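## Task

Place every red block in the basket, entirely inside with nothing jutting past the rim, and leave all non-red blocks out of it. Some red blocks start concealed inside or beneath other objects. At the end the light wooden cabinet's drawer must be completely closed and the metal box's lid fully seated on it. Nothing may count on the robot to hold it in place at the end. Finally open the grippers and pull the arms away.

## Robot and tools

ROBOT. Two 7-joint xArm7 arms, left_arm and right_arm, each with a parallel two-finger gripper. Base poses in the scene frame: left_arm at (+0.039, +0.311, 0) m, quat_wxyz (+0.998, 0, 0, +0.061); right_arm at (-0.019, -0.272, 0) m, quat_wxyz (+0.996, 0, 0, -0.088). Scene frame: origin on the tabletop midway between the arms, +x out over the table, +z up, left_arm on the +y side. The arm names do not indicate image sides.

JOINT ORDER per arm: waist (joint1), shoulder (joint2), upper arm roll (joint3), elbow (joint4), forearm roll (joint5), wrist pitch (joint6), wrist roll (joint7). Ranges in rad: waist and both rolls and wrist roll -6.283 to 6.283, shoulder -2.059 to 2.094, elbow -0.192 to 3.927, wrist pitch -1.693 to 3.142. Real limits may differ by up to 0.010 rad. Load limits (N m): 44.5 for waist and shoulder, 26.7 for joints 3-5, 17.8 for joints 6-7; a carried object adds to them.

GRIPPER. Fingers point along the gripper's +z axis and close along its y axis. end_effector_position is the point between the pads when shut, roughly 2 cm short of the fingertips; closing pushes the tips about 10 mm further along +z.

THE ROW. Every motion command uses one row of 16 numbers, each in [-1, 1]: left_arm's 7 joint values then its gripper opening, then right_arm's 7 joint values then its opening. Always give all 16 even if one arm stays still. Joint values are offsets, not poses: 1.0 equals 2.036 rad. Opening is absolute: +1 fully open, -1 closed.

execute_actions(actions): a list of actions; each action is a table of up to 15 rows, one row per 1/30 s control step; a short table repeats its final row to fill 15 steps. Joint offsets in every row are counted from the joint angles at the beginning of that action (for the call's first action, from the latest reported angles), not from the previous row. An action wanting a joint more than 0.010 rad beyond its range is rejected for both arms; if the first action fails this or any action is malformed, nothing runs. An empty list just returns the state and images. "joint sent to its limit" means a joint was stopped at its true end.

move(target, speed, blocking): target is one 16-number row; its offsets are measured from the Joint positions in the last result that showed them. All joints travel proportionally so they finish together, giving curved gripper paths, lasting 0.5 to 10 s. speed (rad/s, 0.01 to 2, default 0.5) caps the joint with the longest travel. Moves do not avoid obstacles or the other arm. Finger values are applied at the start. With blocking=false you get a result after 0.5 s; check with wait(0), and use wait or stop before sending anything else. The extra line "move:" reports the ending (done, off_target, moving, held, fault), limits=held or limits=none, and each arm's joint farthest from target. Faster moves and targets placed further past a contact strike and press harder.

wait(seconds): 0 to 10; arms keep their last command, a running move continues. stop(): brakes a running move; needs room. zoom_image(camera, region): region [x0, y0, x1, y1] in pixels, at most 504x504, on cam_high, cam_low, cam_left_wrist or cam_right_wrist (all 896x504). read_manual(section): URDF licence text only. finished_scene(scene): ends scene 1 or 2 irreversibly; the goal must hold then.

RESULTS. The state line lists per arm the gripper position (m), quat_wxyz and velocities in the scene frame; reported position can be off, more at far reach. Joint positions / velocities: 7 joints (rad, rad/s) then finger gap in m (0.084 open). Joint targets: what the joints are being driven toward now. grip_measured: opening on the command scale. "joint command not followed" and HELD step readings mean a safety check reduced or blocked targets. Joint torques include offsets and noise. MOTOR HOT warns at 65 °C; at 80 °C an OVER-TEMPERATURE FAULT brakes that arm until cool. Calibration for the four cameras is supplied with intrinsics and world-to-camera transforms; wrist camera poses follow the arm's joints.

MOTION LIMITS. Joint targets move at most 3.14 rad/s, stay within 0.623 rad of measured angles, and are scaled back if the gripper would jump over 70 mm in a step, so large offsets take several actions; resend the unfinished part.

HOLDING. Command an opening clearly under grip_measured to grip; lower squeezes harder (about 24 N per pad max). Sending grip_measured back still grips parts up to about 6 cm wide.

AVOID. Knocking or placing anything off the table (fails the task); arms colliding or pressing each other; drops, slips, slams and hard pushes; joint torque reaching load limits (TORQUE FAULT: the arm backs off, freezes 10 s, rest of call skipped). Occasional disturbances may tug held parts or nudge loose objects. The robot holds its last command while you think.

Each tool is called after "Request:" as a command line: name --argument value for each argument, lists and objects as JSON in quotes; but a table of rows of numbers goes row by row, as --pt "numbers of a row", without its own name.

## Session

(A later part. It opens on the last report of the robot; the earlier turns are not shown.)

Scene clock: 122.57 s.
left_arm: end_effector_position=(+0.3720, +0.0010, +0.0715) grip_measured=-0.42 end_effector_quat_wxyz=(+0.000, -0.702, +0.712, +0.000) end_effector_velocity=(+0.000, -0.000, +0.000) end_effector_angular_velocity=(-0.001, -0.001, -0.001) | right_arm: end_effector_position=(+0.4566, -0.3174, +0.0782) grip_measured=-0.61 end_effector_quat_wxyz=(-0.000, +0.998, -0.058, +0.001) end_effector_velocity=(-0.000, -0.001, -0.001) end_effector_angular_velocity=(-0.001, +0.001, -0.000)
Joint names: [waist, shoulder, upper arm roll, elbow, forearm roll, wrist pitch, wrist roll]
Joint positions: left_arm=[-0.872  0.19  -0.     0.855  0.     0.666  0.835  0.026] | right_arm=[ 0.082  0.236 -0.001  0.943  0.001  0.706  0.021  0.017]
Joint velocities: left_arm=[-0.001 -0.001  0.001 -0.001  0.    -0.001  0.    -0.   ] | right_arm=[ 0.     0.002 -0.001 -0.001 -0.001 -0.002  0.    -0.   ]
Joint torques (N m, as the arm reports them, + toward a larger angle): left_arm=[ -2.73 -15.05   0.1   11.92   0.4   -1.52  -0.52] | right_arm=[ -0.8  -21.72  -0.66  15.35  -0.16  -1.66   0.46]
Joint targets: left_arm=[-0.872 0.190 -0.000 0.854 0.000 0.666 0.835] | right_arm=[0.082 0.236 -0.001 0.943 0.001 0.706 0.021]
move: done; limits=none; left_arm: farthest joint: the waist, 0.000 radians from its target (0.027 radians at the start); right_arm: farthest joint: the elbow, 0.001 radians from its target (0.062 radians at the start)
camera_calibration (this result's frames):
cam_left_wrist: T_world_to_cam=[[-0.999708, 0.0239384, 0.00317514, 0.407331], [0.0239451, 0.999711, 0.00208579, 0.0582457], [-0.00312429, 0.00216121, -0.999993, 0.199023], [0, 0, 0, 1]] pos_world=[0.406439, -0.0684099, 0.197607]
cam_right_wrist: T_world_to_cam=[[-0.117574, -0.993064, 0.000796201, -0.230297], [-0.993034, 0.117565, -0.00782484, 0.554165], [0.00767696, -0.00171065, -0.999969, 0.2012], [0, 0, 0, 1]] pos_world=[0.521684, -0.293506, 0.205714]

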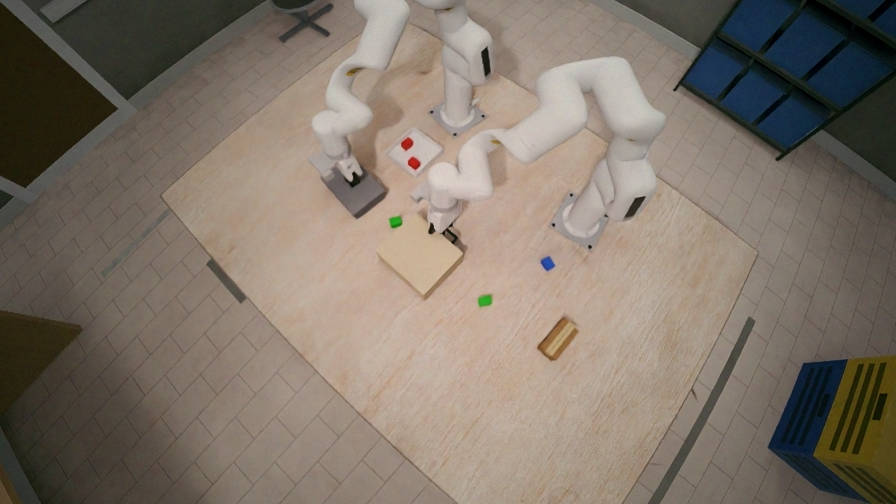

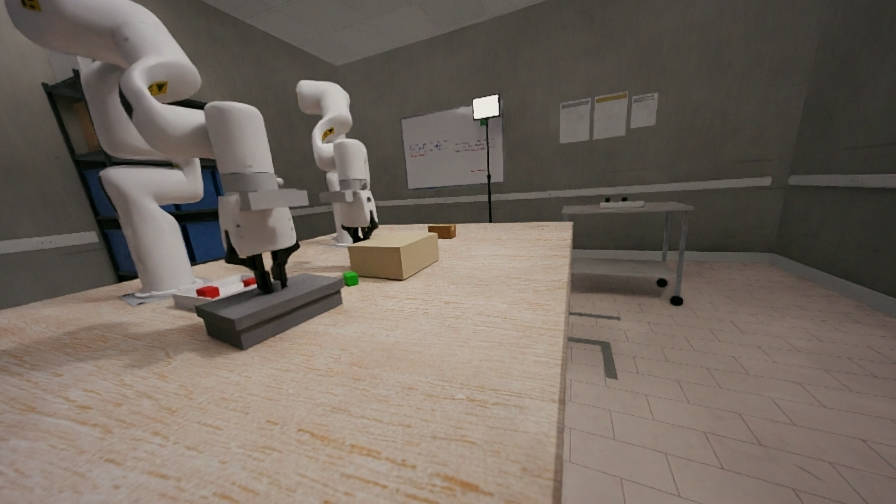

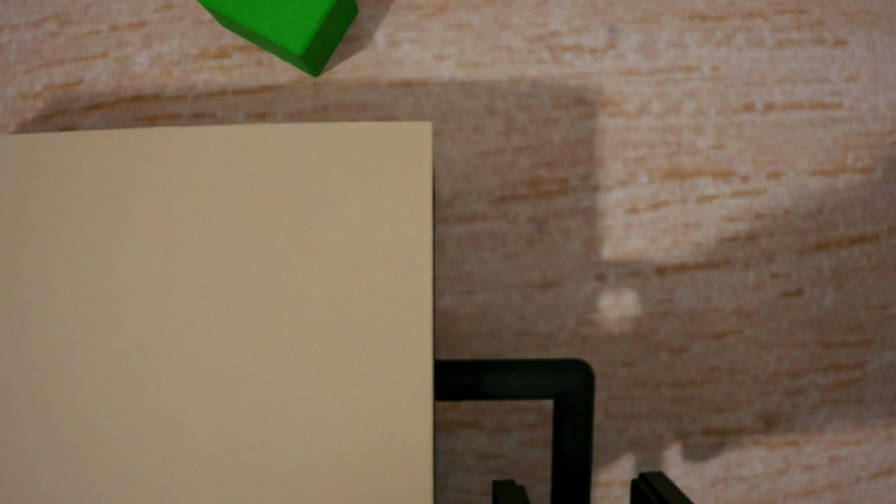

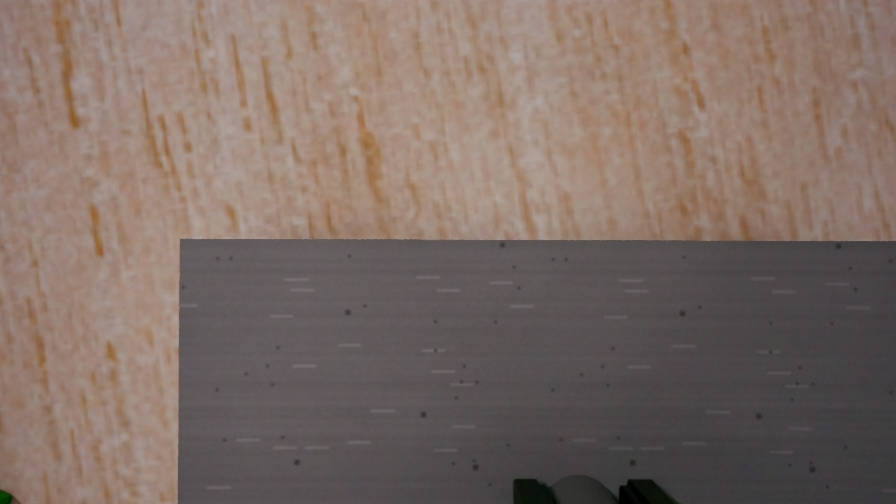

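Request:
move --target '[0,0.0067,0,-0.0015,0,-0.0086,0,-0.6,0,0,0,0,0,0,0,0]' --speed 0.03

Request:
move --target '[-0.108,-0.1133,0,-0.1464,0,-0.033,-0.108,-0.6,0,-0.15,0,0.02,0,0.17,0,0]' --speed 0.1

Scene clock: 129.70 s.
left_arm: end_effector_position=(+0.3722, +0.0008, +0.0656) grip_measured=-0.62 end_effector_quat_wxyz=(+0.000, -0.702, +0.712, +0.000) end_effector_velocity=(-0.001, -0.000, -0.001) end_effector_angular_velocity=(+0.001, +0.002, -0.001) | right_arm: end_effector_position=(+0.4566, -0.3174, +0.0782) grip_measured=-0.01 end_effector_quat_wxyz=(-0.000, +0.998, -0.058, +0.001) end_effector_velocity=(-0.000, +0.000, -0.000) end_effector_angular_velocity=(+0.000, +0.000, +0.001)
Joint names: [waist, shoulder, upper arm roll, elbow, forearm roll, wrist pitch, wrist roll]
Joint positions: left_arm=[-0.872  0.203 -0.     0.852  0.     0.648  0.835  0.017] | right_arm=[ 0.082  0.236 -0.001  0.943  0.001  0.706  0.021  0.044]
Joint velocities: left_arm=[ 0.001  0.003 -0.002 -0.    -0.001 -0.001  0.    -0.   ] | right_arm=[ 0.    -0.     0.    -0.001  0.    -0.001 -0.001  0.   ]
Joint torques (N m, as the arm reports them, + toward a larger angle): left_arm=[ -2.92 -15.09  -0.06  11.61   0.1   -1.45  -0.64] | right_arm=[ -0.84 -20.96  -0.55  14.54  -0.14  -1.5    0.3 ]
Joint targets: left_arm=[-0.872 0.204 -0.000 0.852 0.000 0.648 0.835] | right_arm=[0.082 0.236 -0.001 0.943 0.001 0.706 0.021]
move: done; limits=none; left_arm: farthest joint: the waist, 0.000 radians from its target (0.000 radians at the start); right_arm: farthest joint: the waist, 0.000 radians from its target (0.000 radians at the start)
camera_calibration (this result's frames):
cam_left_wrist: T_world_to_cam=[[-0.99971, 0.0239467, 0.00263963, 0.407539], [0.0239509, 0.999712, 0.00159602, 0.0584346], [-0.00260065, 0.00165878, -0.999995, 0.192928], [0, 0, 0, 1]] pos_world=[0.406523, -0.068497, 0.191758]
cam_right_wrist: T_world_to_cam=[[-0.117574, -0.993064, 0.000796126, -0.230297], [-0.993034, 0.117564, -0.00783245, 0.554168], [0.00768453, -0.00171148, -0.999969, 0.201199], [0, 0, 0, 1]] pos_world=[0.521685, -0.293506, 0.205717]

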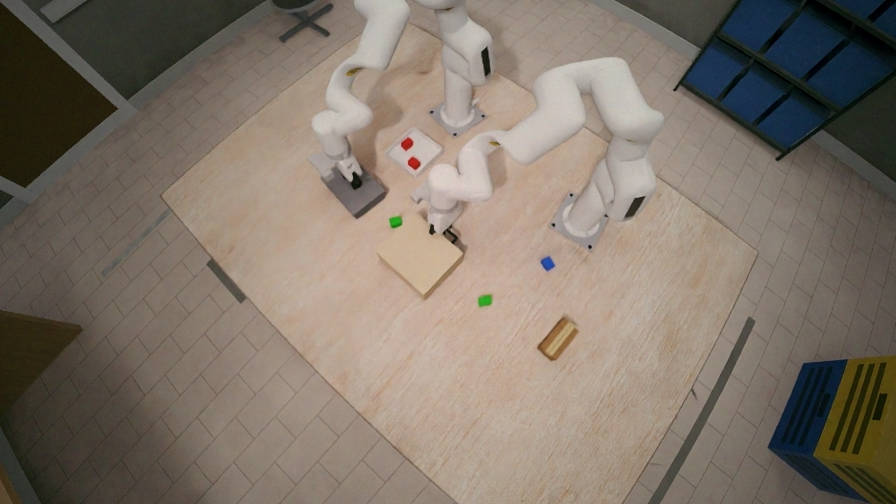

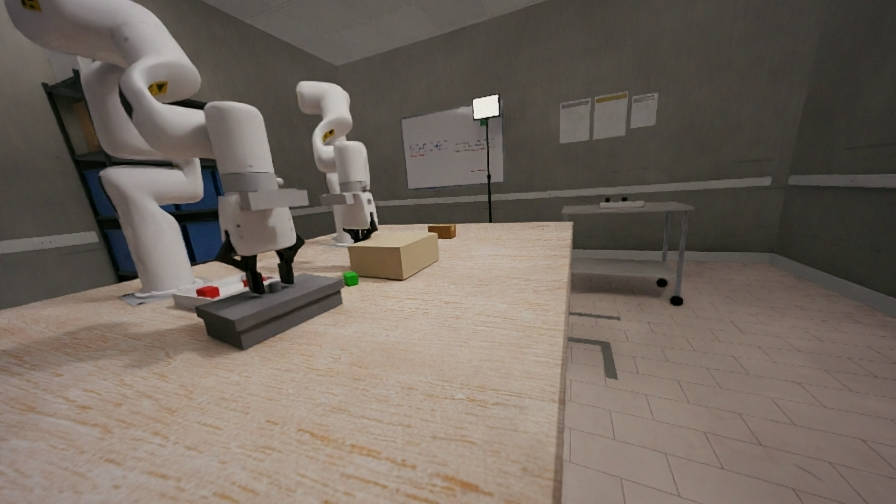

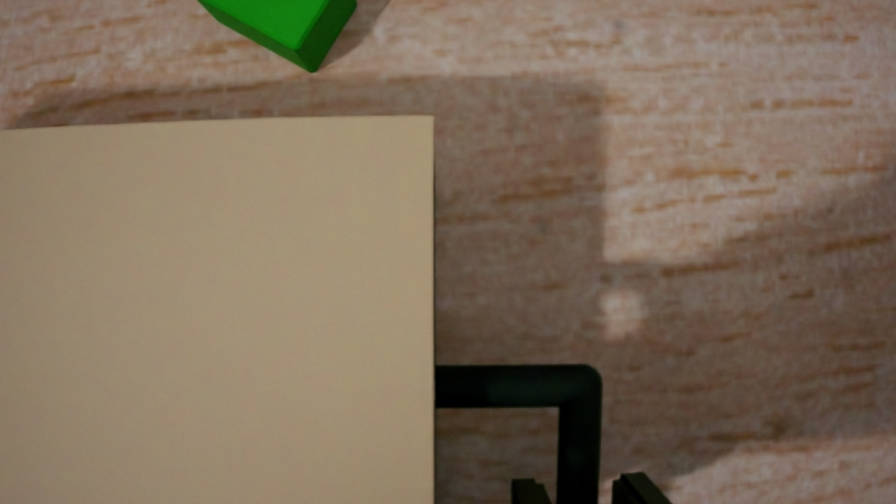

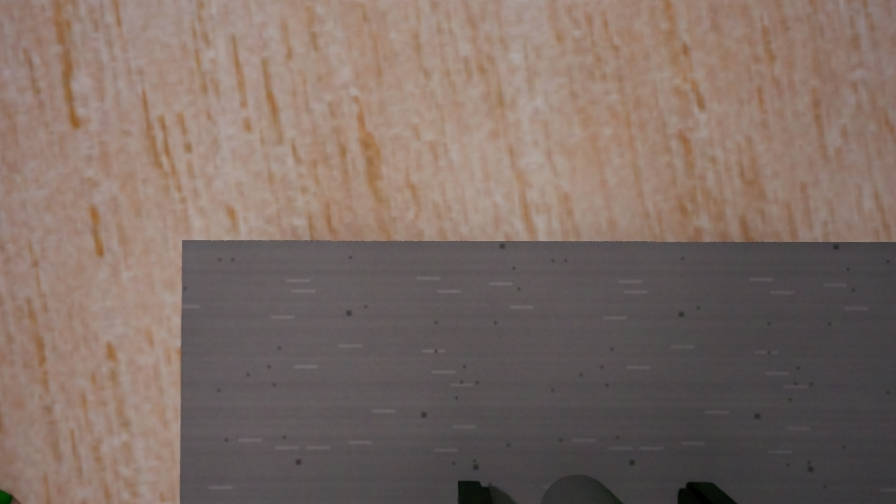

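Scene clock: 133.57 s.
left_arm: end_effector_position=(+0.2503, +0.0034, +0.0660) grip_measured=-0.62 end_effector_quat_wxyz=(+0.000, -0.702, +0.712, +0.000) end_effector_velocity=(-0.001, -0.001, +0.000) end_effector_angular_velocity=(-0.001, -0.001, -0.003) | right_arm: end_effector_position=(+0.4238, -0.3142, +0.2092) grip_measured=-0.01 end_effector_quat_wxyz=(-0.000, +0.998, -0.058, +0.000) end_effector_velocity=(+0.000, -0.001, +0.002) end_effector_angular_velocity=(-0.001, -0.003, -0.001)
Joint names: [waist, shoulder, upper arm roll, elbow, forearm roll, wrist pitch, wrist roll]
Joint positions: left_arm=[-1.092 -0.027 -0.     0.554  0.     0.581  0.615  0.017] | right_arm=[ 0.082 -0.069 -0.001  0.983  0.001  1.052  0.021  0.044]
Joint velocities: left_arm=[-0.002 -0.002 -0.001 -0.002  0.001 -0.001 -0.001  0.   ] | right_arm=[ 0.    -0.003 -0.002  0.001 -0.     0.001 -0.001  0.   ]
Joint torques (N m, as the arm reports them, + toward a larger angle): left_arm=[ -3.72 -10.87  -0.79  10.25   0.07  -1.1   -0.65] | right_arm=[ -0.84 -16.71  -0.37  16.72  -0.18  -1.59   0.38]
Joint targets: left_arm=[-1.092 -0.027 -0.000 0.553 0.000 0.581 0.615] | right_arm=[0.082 -0.069 -0.001 0.984 0.001 1.052 0.021]
move: done; limits=none; left_arm: farthest joint: the shoulder, 0.001 radians from its target (0.231 radians at the start); right_arm: farthest joint: the waist, 0.000 radians from its target (0.000 radians at the start)
camera_calibration (this result's frames):
cam_left_wrist: T_world_to_cam=[[-0.999716, 0.0236609, 0.00266959, 0.28565], [0.0236658, 0.999718, 0.00184973, 0.0588192], [-0.00262507, 0.00191238, -0.999995, 0.192989], [0, 0, 0, 1]] pos_world=[0.284684, -0.0659305, 0.192116]
cam_right_wrist: T_world_to_cam=[[-0.117322, -0.993094, 0.000419908, -0.231083], [-0.993066, 0.117315, -0.00750258, 0.52212], [0.00740151, -0.00129721, -0.999972, 0.332736], [0, 0, 0, 1]] pos_world=[0.488926, -0.290308, 0.336741]

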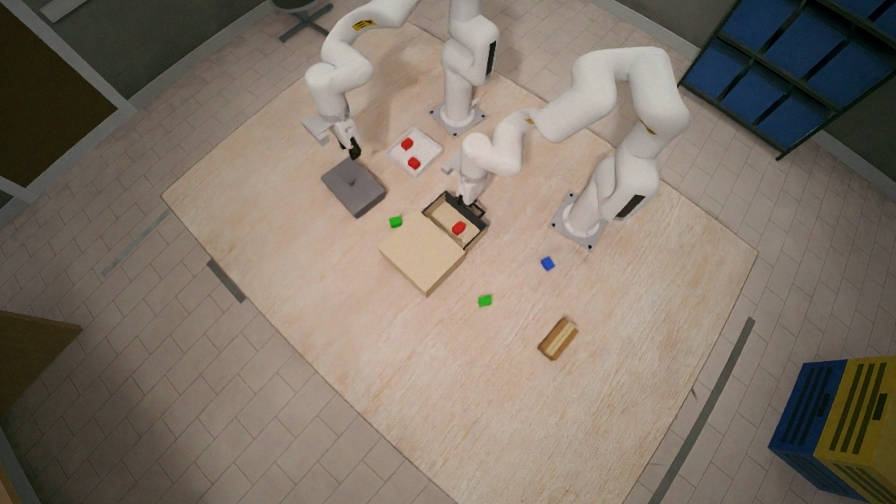

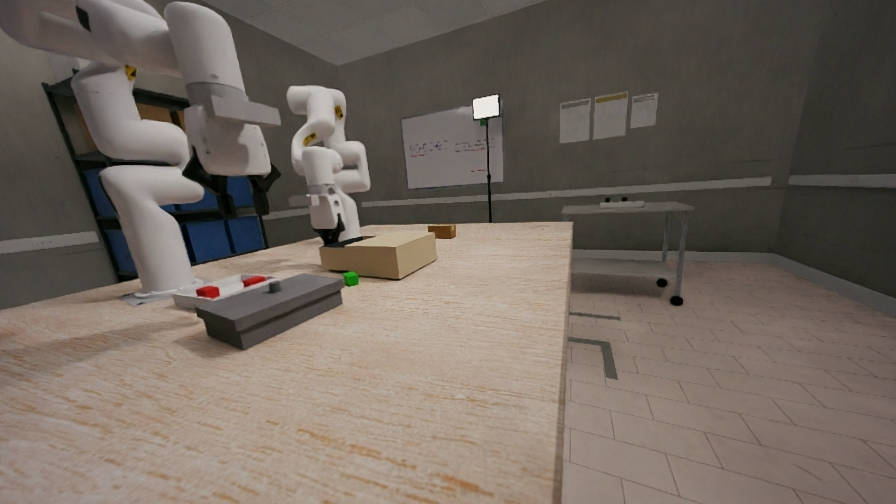

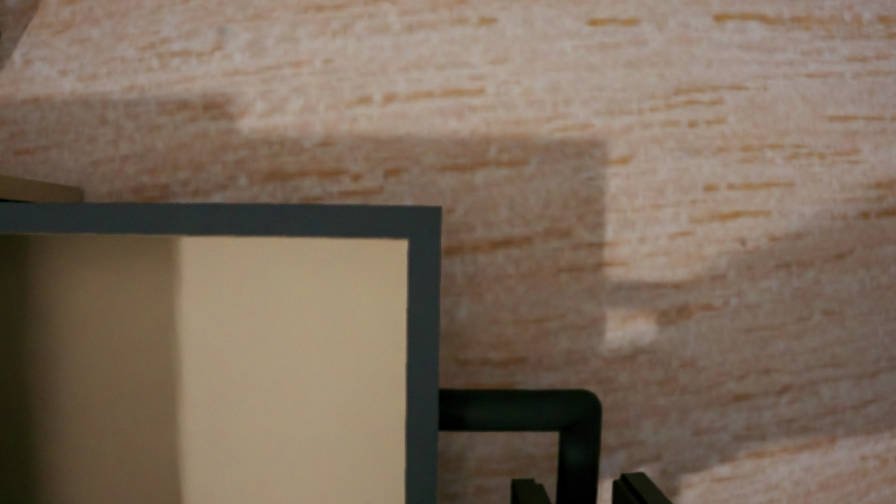

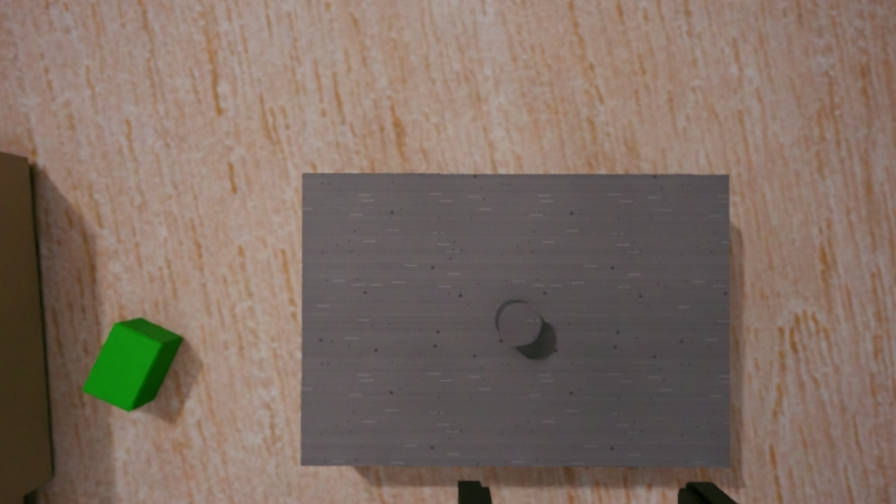

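Request:
move --target '[0,-0.115,0,0.0678,0,0.1822,0,-0.4,-0.3,-0.1,0,-0.1,0,0,0,0]' --speed 0.4

Request:
move --target '[0,0,0,0,0,0,-0.772,0.1,0,0,0,0,0,0,0,0]' --speed 1.2

Scene clock: 138.80 s.
left_arm: end_effector_position=(+0.2515, +0.0017, +0.1768) grip_measured=-0.42 end_effector_quat_wxyz=(+0.000, -0.702, +0.712, -0.000) end_effector_velocity=(-0.000, -0.001, +0.001) end_effector_angular_velocity=(-0.003, -0.001, +0.001) | right_arm: end_effector_position=(+0.2739, -0.5207, +0.2096) grip_measured=-0.01 end_effector_quat_wxyz=(-0.000, +0.935, -0.355, +0.001) end_effector_velocity=(-0.001, -0.001, +0.000) end_effector_angular_velocity=(-0.000, -0.000, -0.003)
Joint names: [waist, shoulder, upper arm roll, elbow, forearm roll, wrist pitch, wrist roll]
Joint positions: left_arm=[-1.092 -0.261 -0.     0.692  0.     0.952  0.615  0.026] | right_arm=[-0.528 -0.273 -0.     0.78   0.001  1.052  0.021  0.044]
Joint velocities: left_arm=[ 0.    -0.003 -0.     0.001 -0.002  0.001 -0.    -0.   ] | right_arm=[-0.003 -0.    -0.     0.     0.    -0.    -0.001 -0.   ]
Joint torques (N m, as the arm reports them, + toward a larger angle): left_arm=[-2.54 -9.6   0.26 13.75  0.31 -1.55 -0.64] | right_arm=[ -1.01 -12.48  -0.36  16.79  -0.12  -1.48   0.36]
Joint targets: left_arm=[-1.092 -0.261 -0.000 0.692 0.000 0.952 0.615] | right_arm=[-0.529 -0.273 -0.001 0.780 0.001 1.052 0.021]
move: done; limits=none; left_arm: farthest joint: the waist, 0.000 radians from its target (0.000 radians at the start); right_arm: farthest joint: the upper arm roll, 0.001 radians from its target (0.000 radians at the start)
camera_calibration (this result's frames):
cam_left_wrist: T_world_to_cam=[[-0.999719, 0.0235984, 0.0020638, 0.286721], [0.0236008, 0.999721, 0.00115051, 0.0604619], [-0.00203608, 0.00119889, -0.999997, 0.303672], [0, 0, 0, 1]] pos_world=[0.285832, -0.0675753, 0.30301]
cam_right_wrist: T_world_to_cam=[[-0.66504, -0.746808, 0.000363584, -0.175537], [-0.746789, 0.665019, -0.00746027, 0.61524], [0.0053296, -0.0052329, -0.999972, 0.332465], [0, 0, 0, 1]] pos_world=[0.340943, -0.538499, 0.33711]

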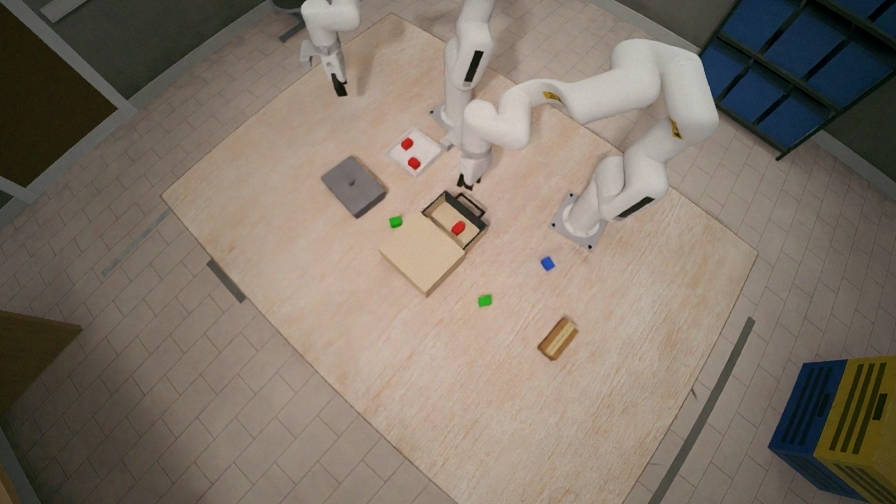

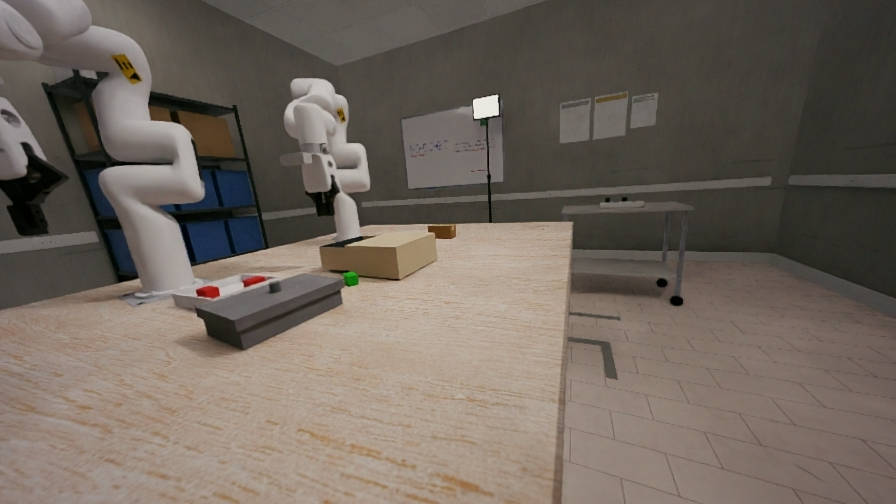

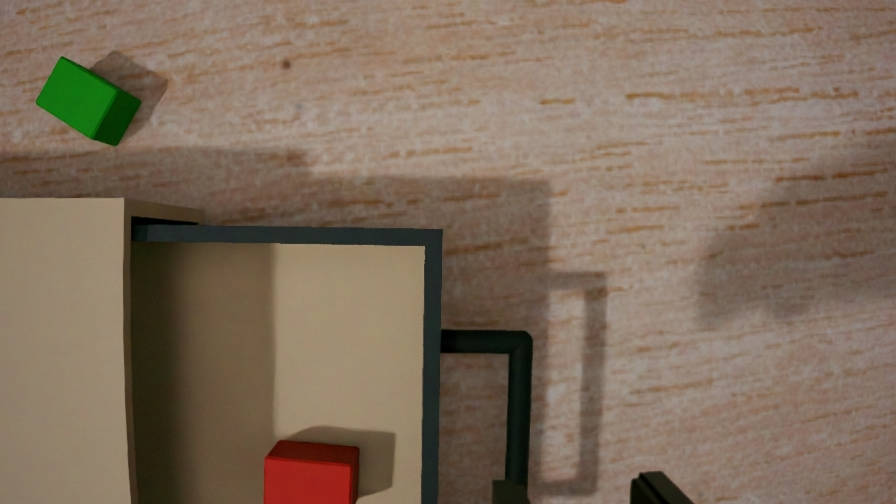

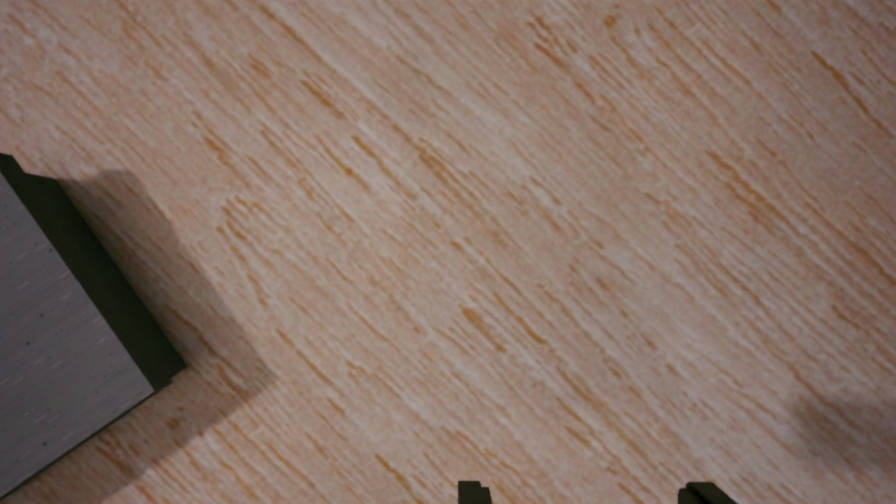

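Scene clock: 140.87 s.
left_arm: end_effector_position=(+0.2515, +0.0017, +0.1768) grip_measured=+0.09 end_effector_quat_wxyz=(+0.000, +1.000, -0.007, +0.000) end_effector_velocity=(-0.001, -0.001, +0.000) end_effector_angular_velocity=(-0.001, -0.000, +0.002) | right_arm: end_effector_position=(+0.2739, -0.5207, +0.2096) grip_measured=-0.01 end_effector_quat_wxyz=(-0.000, +0.935, -0.355, +0.001) end_effector_velocity=(+0.000, -0.000, +0.000) end_effector_angular_velocity=(+0.000, -0.001, -0.001)
Joint names: [waist, shoulder, upper arm roll, elbow, forearm roll, wrist pitch, wrist roll]
Joint positions: left_arm=[-1.092 -0.261 -0.     0.692  0.     0.952 -0.956  0.048] | right_arm=[-0.528 -0.273 -0.     0.78   0.001  1.052  0.021  0.044]
Joint velocities: left_arm=[ 0.    -0.001 -0.002  0.    -0.001 -0.    -0.003 -0.   ] | right_arm=[-0.     0.002  0.     0.001  0.001 -0.     0.    -0.   ]
Joint torques (N m, as the arm reports them, + toward a larger angle): left_arm=[-2.66 -9.68  0.29 13.56  0.2  -1.46 -0.66] | right_arm=[ -0.8  -12.66  -0.33  16.68  -0.21  -1.55   0.38]
Joint targets: left_arm=[-1.092 -0.261 -0.000 0.692 0.000 0.952 -0.956] | right_arm=[-0.528 -0.273 -0.000 0.780 0.001 1.052 0.021]
move: done; limits=none; left_arm: farthest joint: the wrist roll, 0.001 radians from its target (1.572 radians at the start); right_arm: farthest joint: the waist, 0.000 radians from its target (0.000 radians at the start)
camera_calibration (this result's frames):
cam_left_wrist: T_world_to_cam=[[-0.0231402, -0.999729, 0.00270587, 0.0426695], [-0.999732, 0.0231429, 0.000961095, 0.319498], [-0.00102346, -0.0026829, -0.999996, 0.303424], [0, 0, 0, 1]] pos_world=[0.32071, 0.0360779, 0.303]
cam_right_wrist: T_world_to_cam=[[-0.66504, -0.746808, 0.00036356, -0.175537], [-0.746789, 0.665019, -0.00746047, 0.61524], [0.00532976, -0.00523301, -0.999972, 0.332465], [0, 0, 0, 1]] pos_world=[0.340943, -0.538499, 0.33711]

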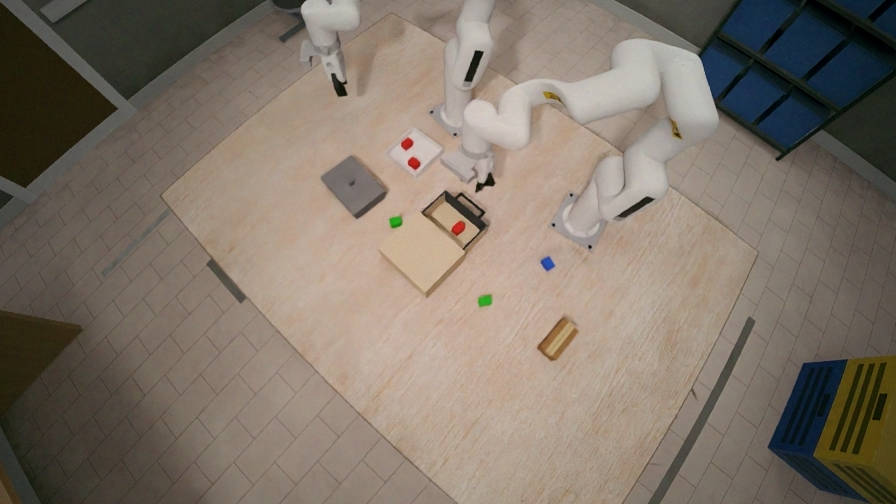

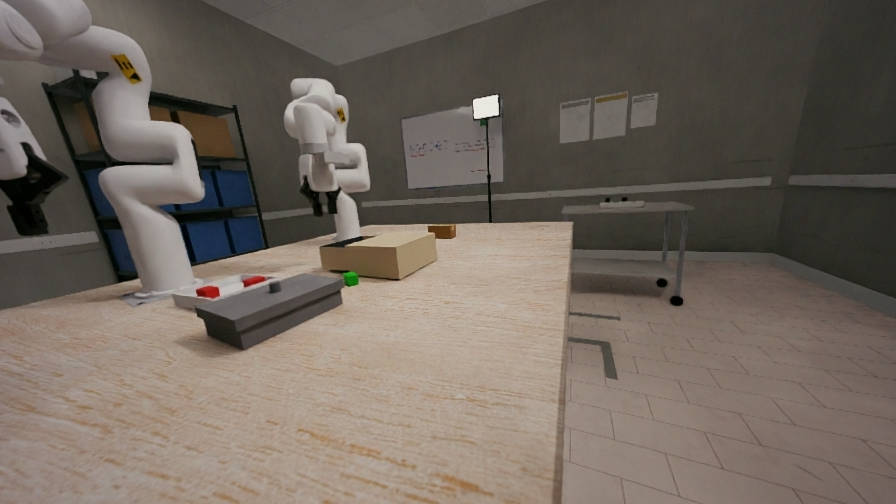

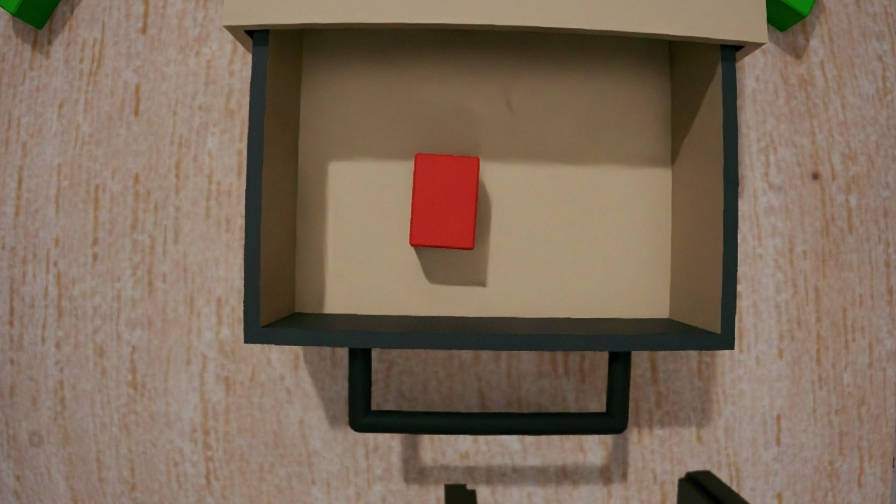

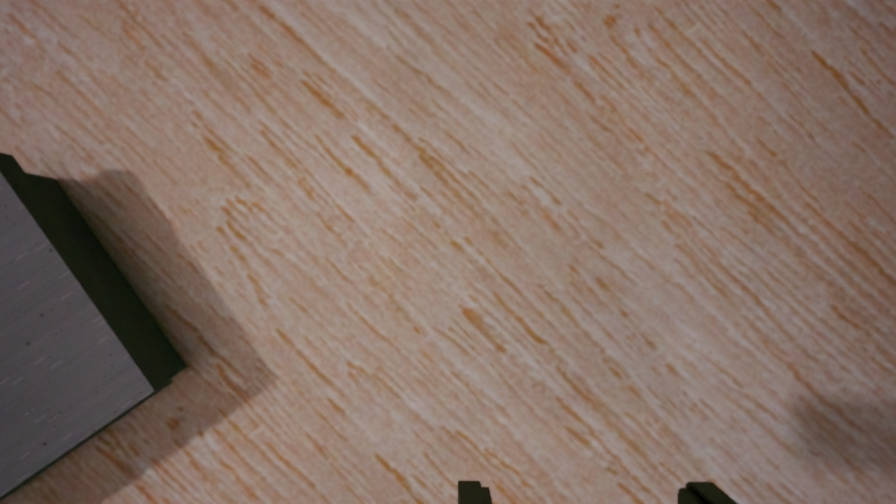

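Request:
move --target '[0.1061,0.097,0,0.0166,0,-0.08,0.1336,0.1,0,0,0,0,0,0,0,0]' --speed 0.3

Scene clock: 147.67 s.
left_arm: end_effector_position=(+0.3362, +0.0321, +0.1250) grip_measured=+0.09 end_effector_quat_wxyz=(-0.000, +0.999, -0.035, +0.000) end_effector_velocity=(+0.001, +0.001, -0.001) end_effector_angular_velocity=(+0.001, +0.001, +0.001) | right_arm: end_effector_position=(+0.2739, -0.5207, +0.2096) grip_measured=-0.01 end_effector_quat_wxyz=(-0.000, +0.935, -0.355, +0.001) end_effector_velocity=(+0.001, -0.000, +0.001) end_effector_angular_velocity=(-0.002, -0.002, +0.001)
Joint names: [waist, shoulder, upper arm roll, elbow, forearm roll, wrist pitch, wrist roll]
Joint positions: left_arm=[-0.876 -0.064 -0.     0.725  0.     0.789 -0.684  0.048] | right_arm=[-0.528 -0.273 -0.     0.78   0.001  1.052  0.021  0.044]
Joint velocities: left_arm=[ 0.002  0.002  0.002 -0.     0.    -0.001  0.002 -0.   ] | right_arm=[-0.    -0.001  0.001  0.001 -0.    -0.001  0.    -0.   ]
Joint torques (N m, as the arm reports them, + toward a larger angle): left_arm=[ -2.59 -11.96   0.15  12.66   0.34  -1.48  -0.67] | right_arm=[ -0.87 -12.4   -0.26  16.83   0.03  -1.47   0.32]
Joint targets: left_arm=[-0.876 -0.063 -0.000 0.725 0.000 0.789 -0.684] | right_arm=[-0.528 -0.273 -0.000 0.780 0.001 1.052 0.021]
move: done; limits=none; left_arm: farthest joint: the waist, 0.000 radians from its target (0.216 radians at the start); right_arm: farthest joint: the waist, 0.000 radians from its target (0.000 radians at the start)
camera_calibration (this result's frames):
cam_left_wrist: T_world_to_cam=[[-0.0794524, -0.996836, 0.00230116, 0.0941422], [-0.996838, 0.0794556, 0.00132826, 0.400632], [-0.00150689, -0.00218835, -0.999996, 0.251973], [0, 0, 0, 1]] pos_world=[0.407224, 0.0625633, 0.251223]
cam_right_wrist: T_world_to_cam=[[-0.66504, -0.746808, 0.000363575, -0.175537], [-0.746789, 0.665019, -0.00746046, 0.61524], [0.00532974, -0.00523301, -0.999972, 0.332465], [0, 0, 0, 1]] pos_world=[0.340943, -0.538499, 0.33711]

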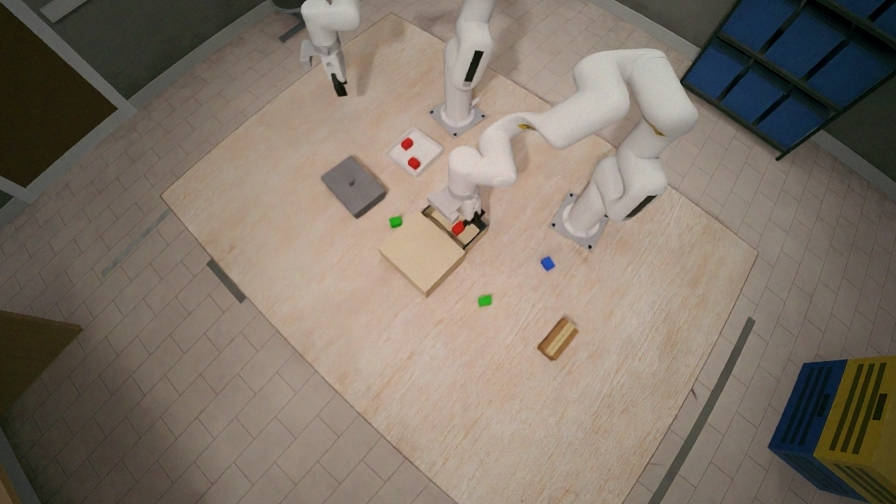

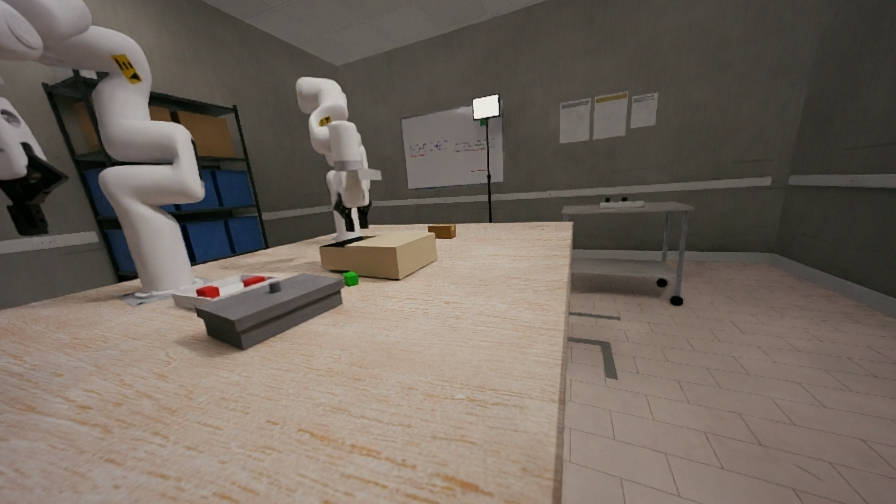

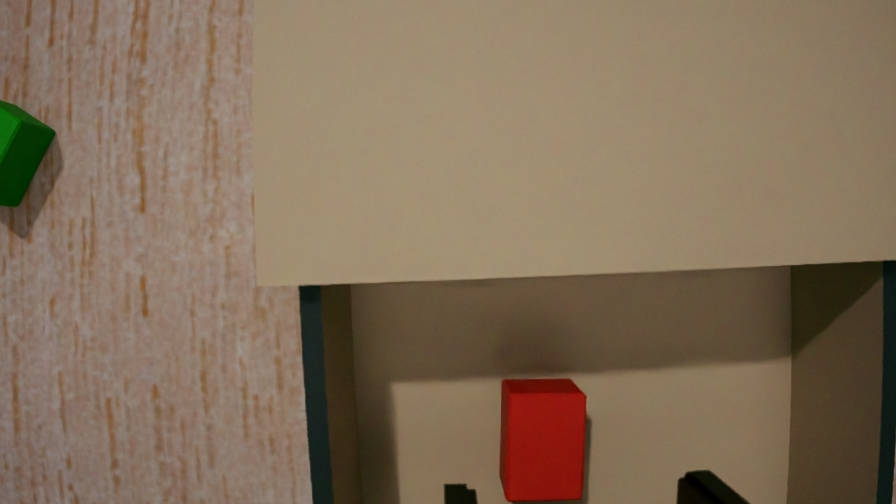

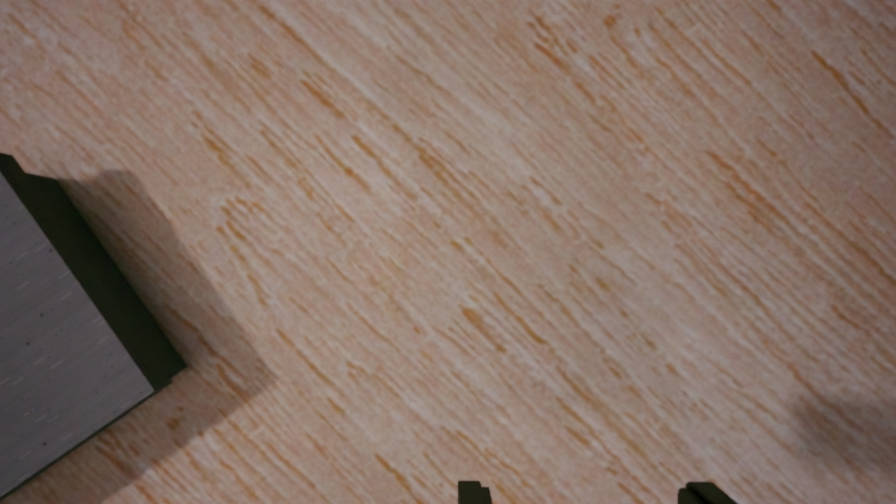

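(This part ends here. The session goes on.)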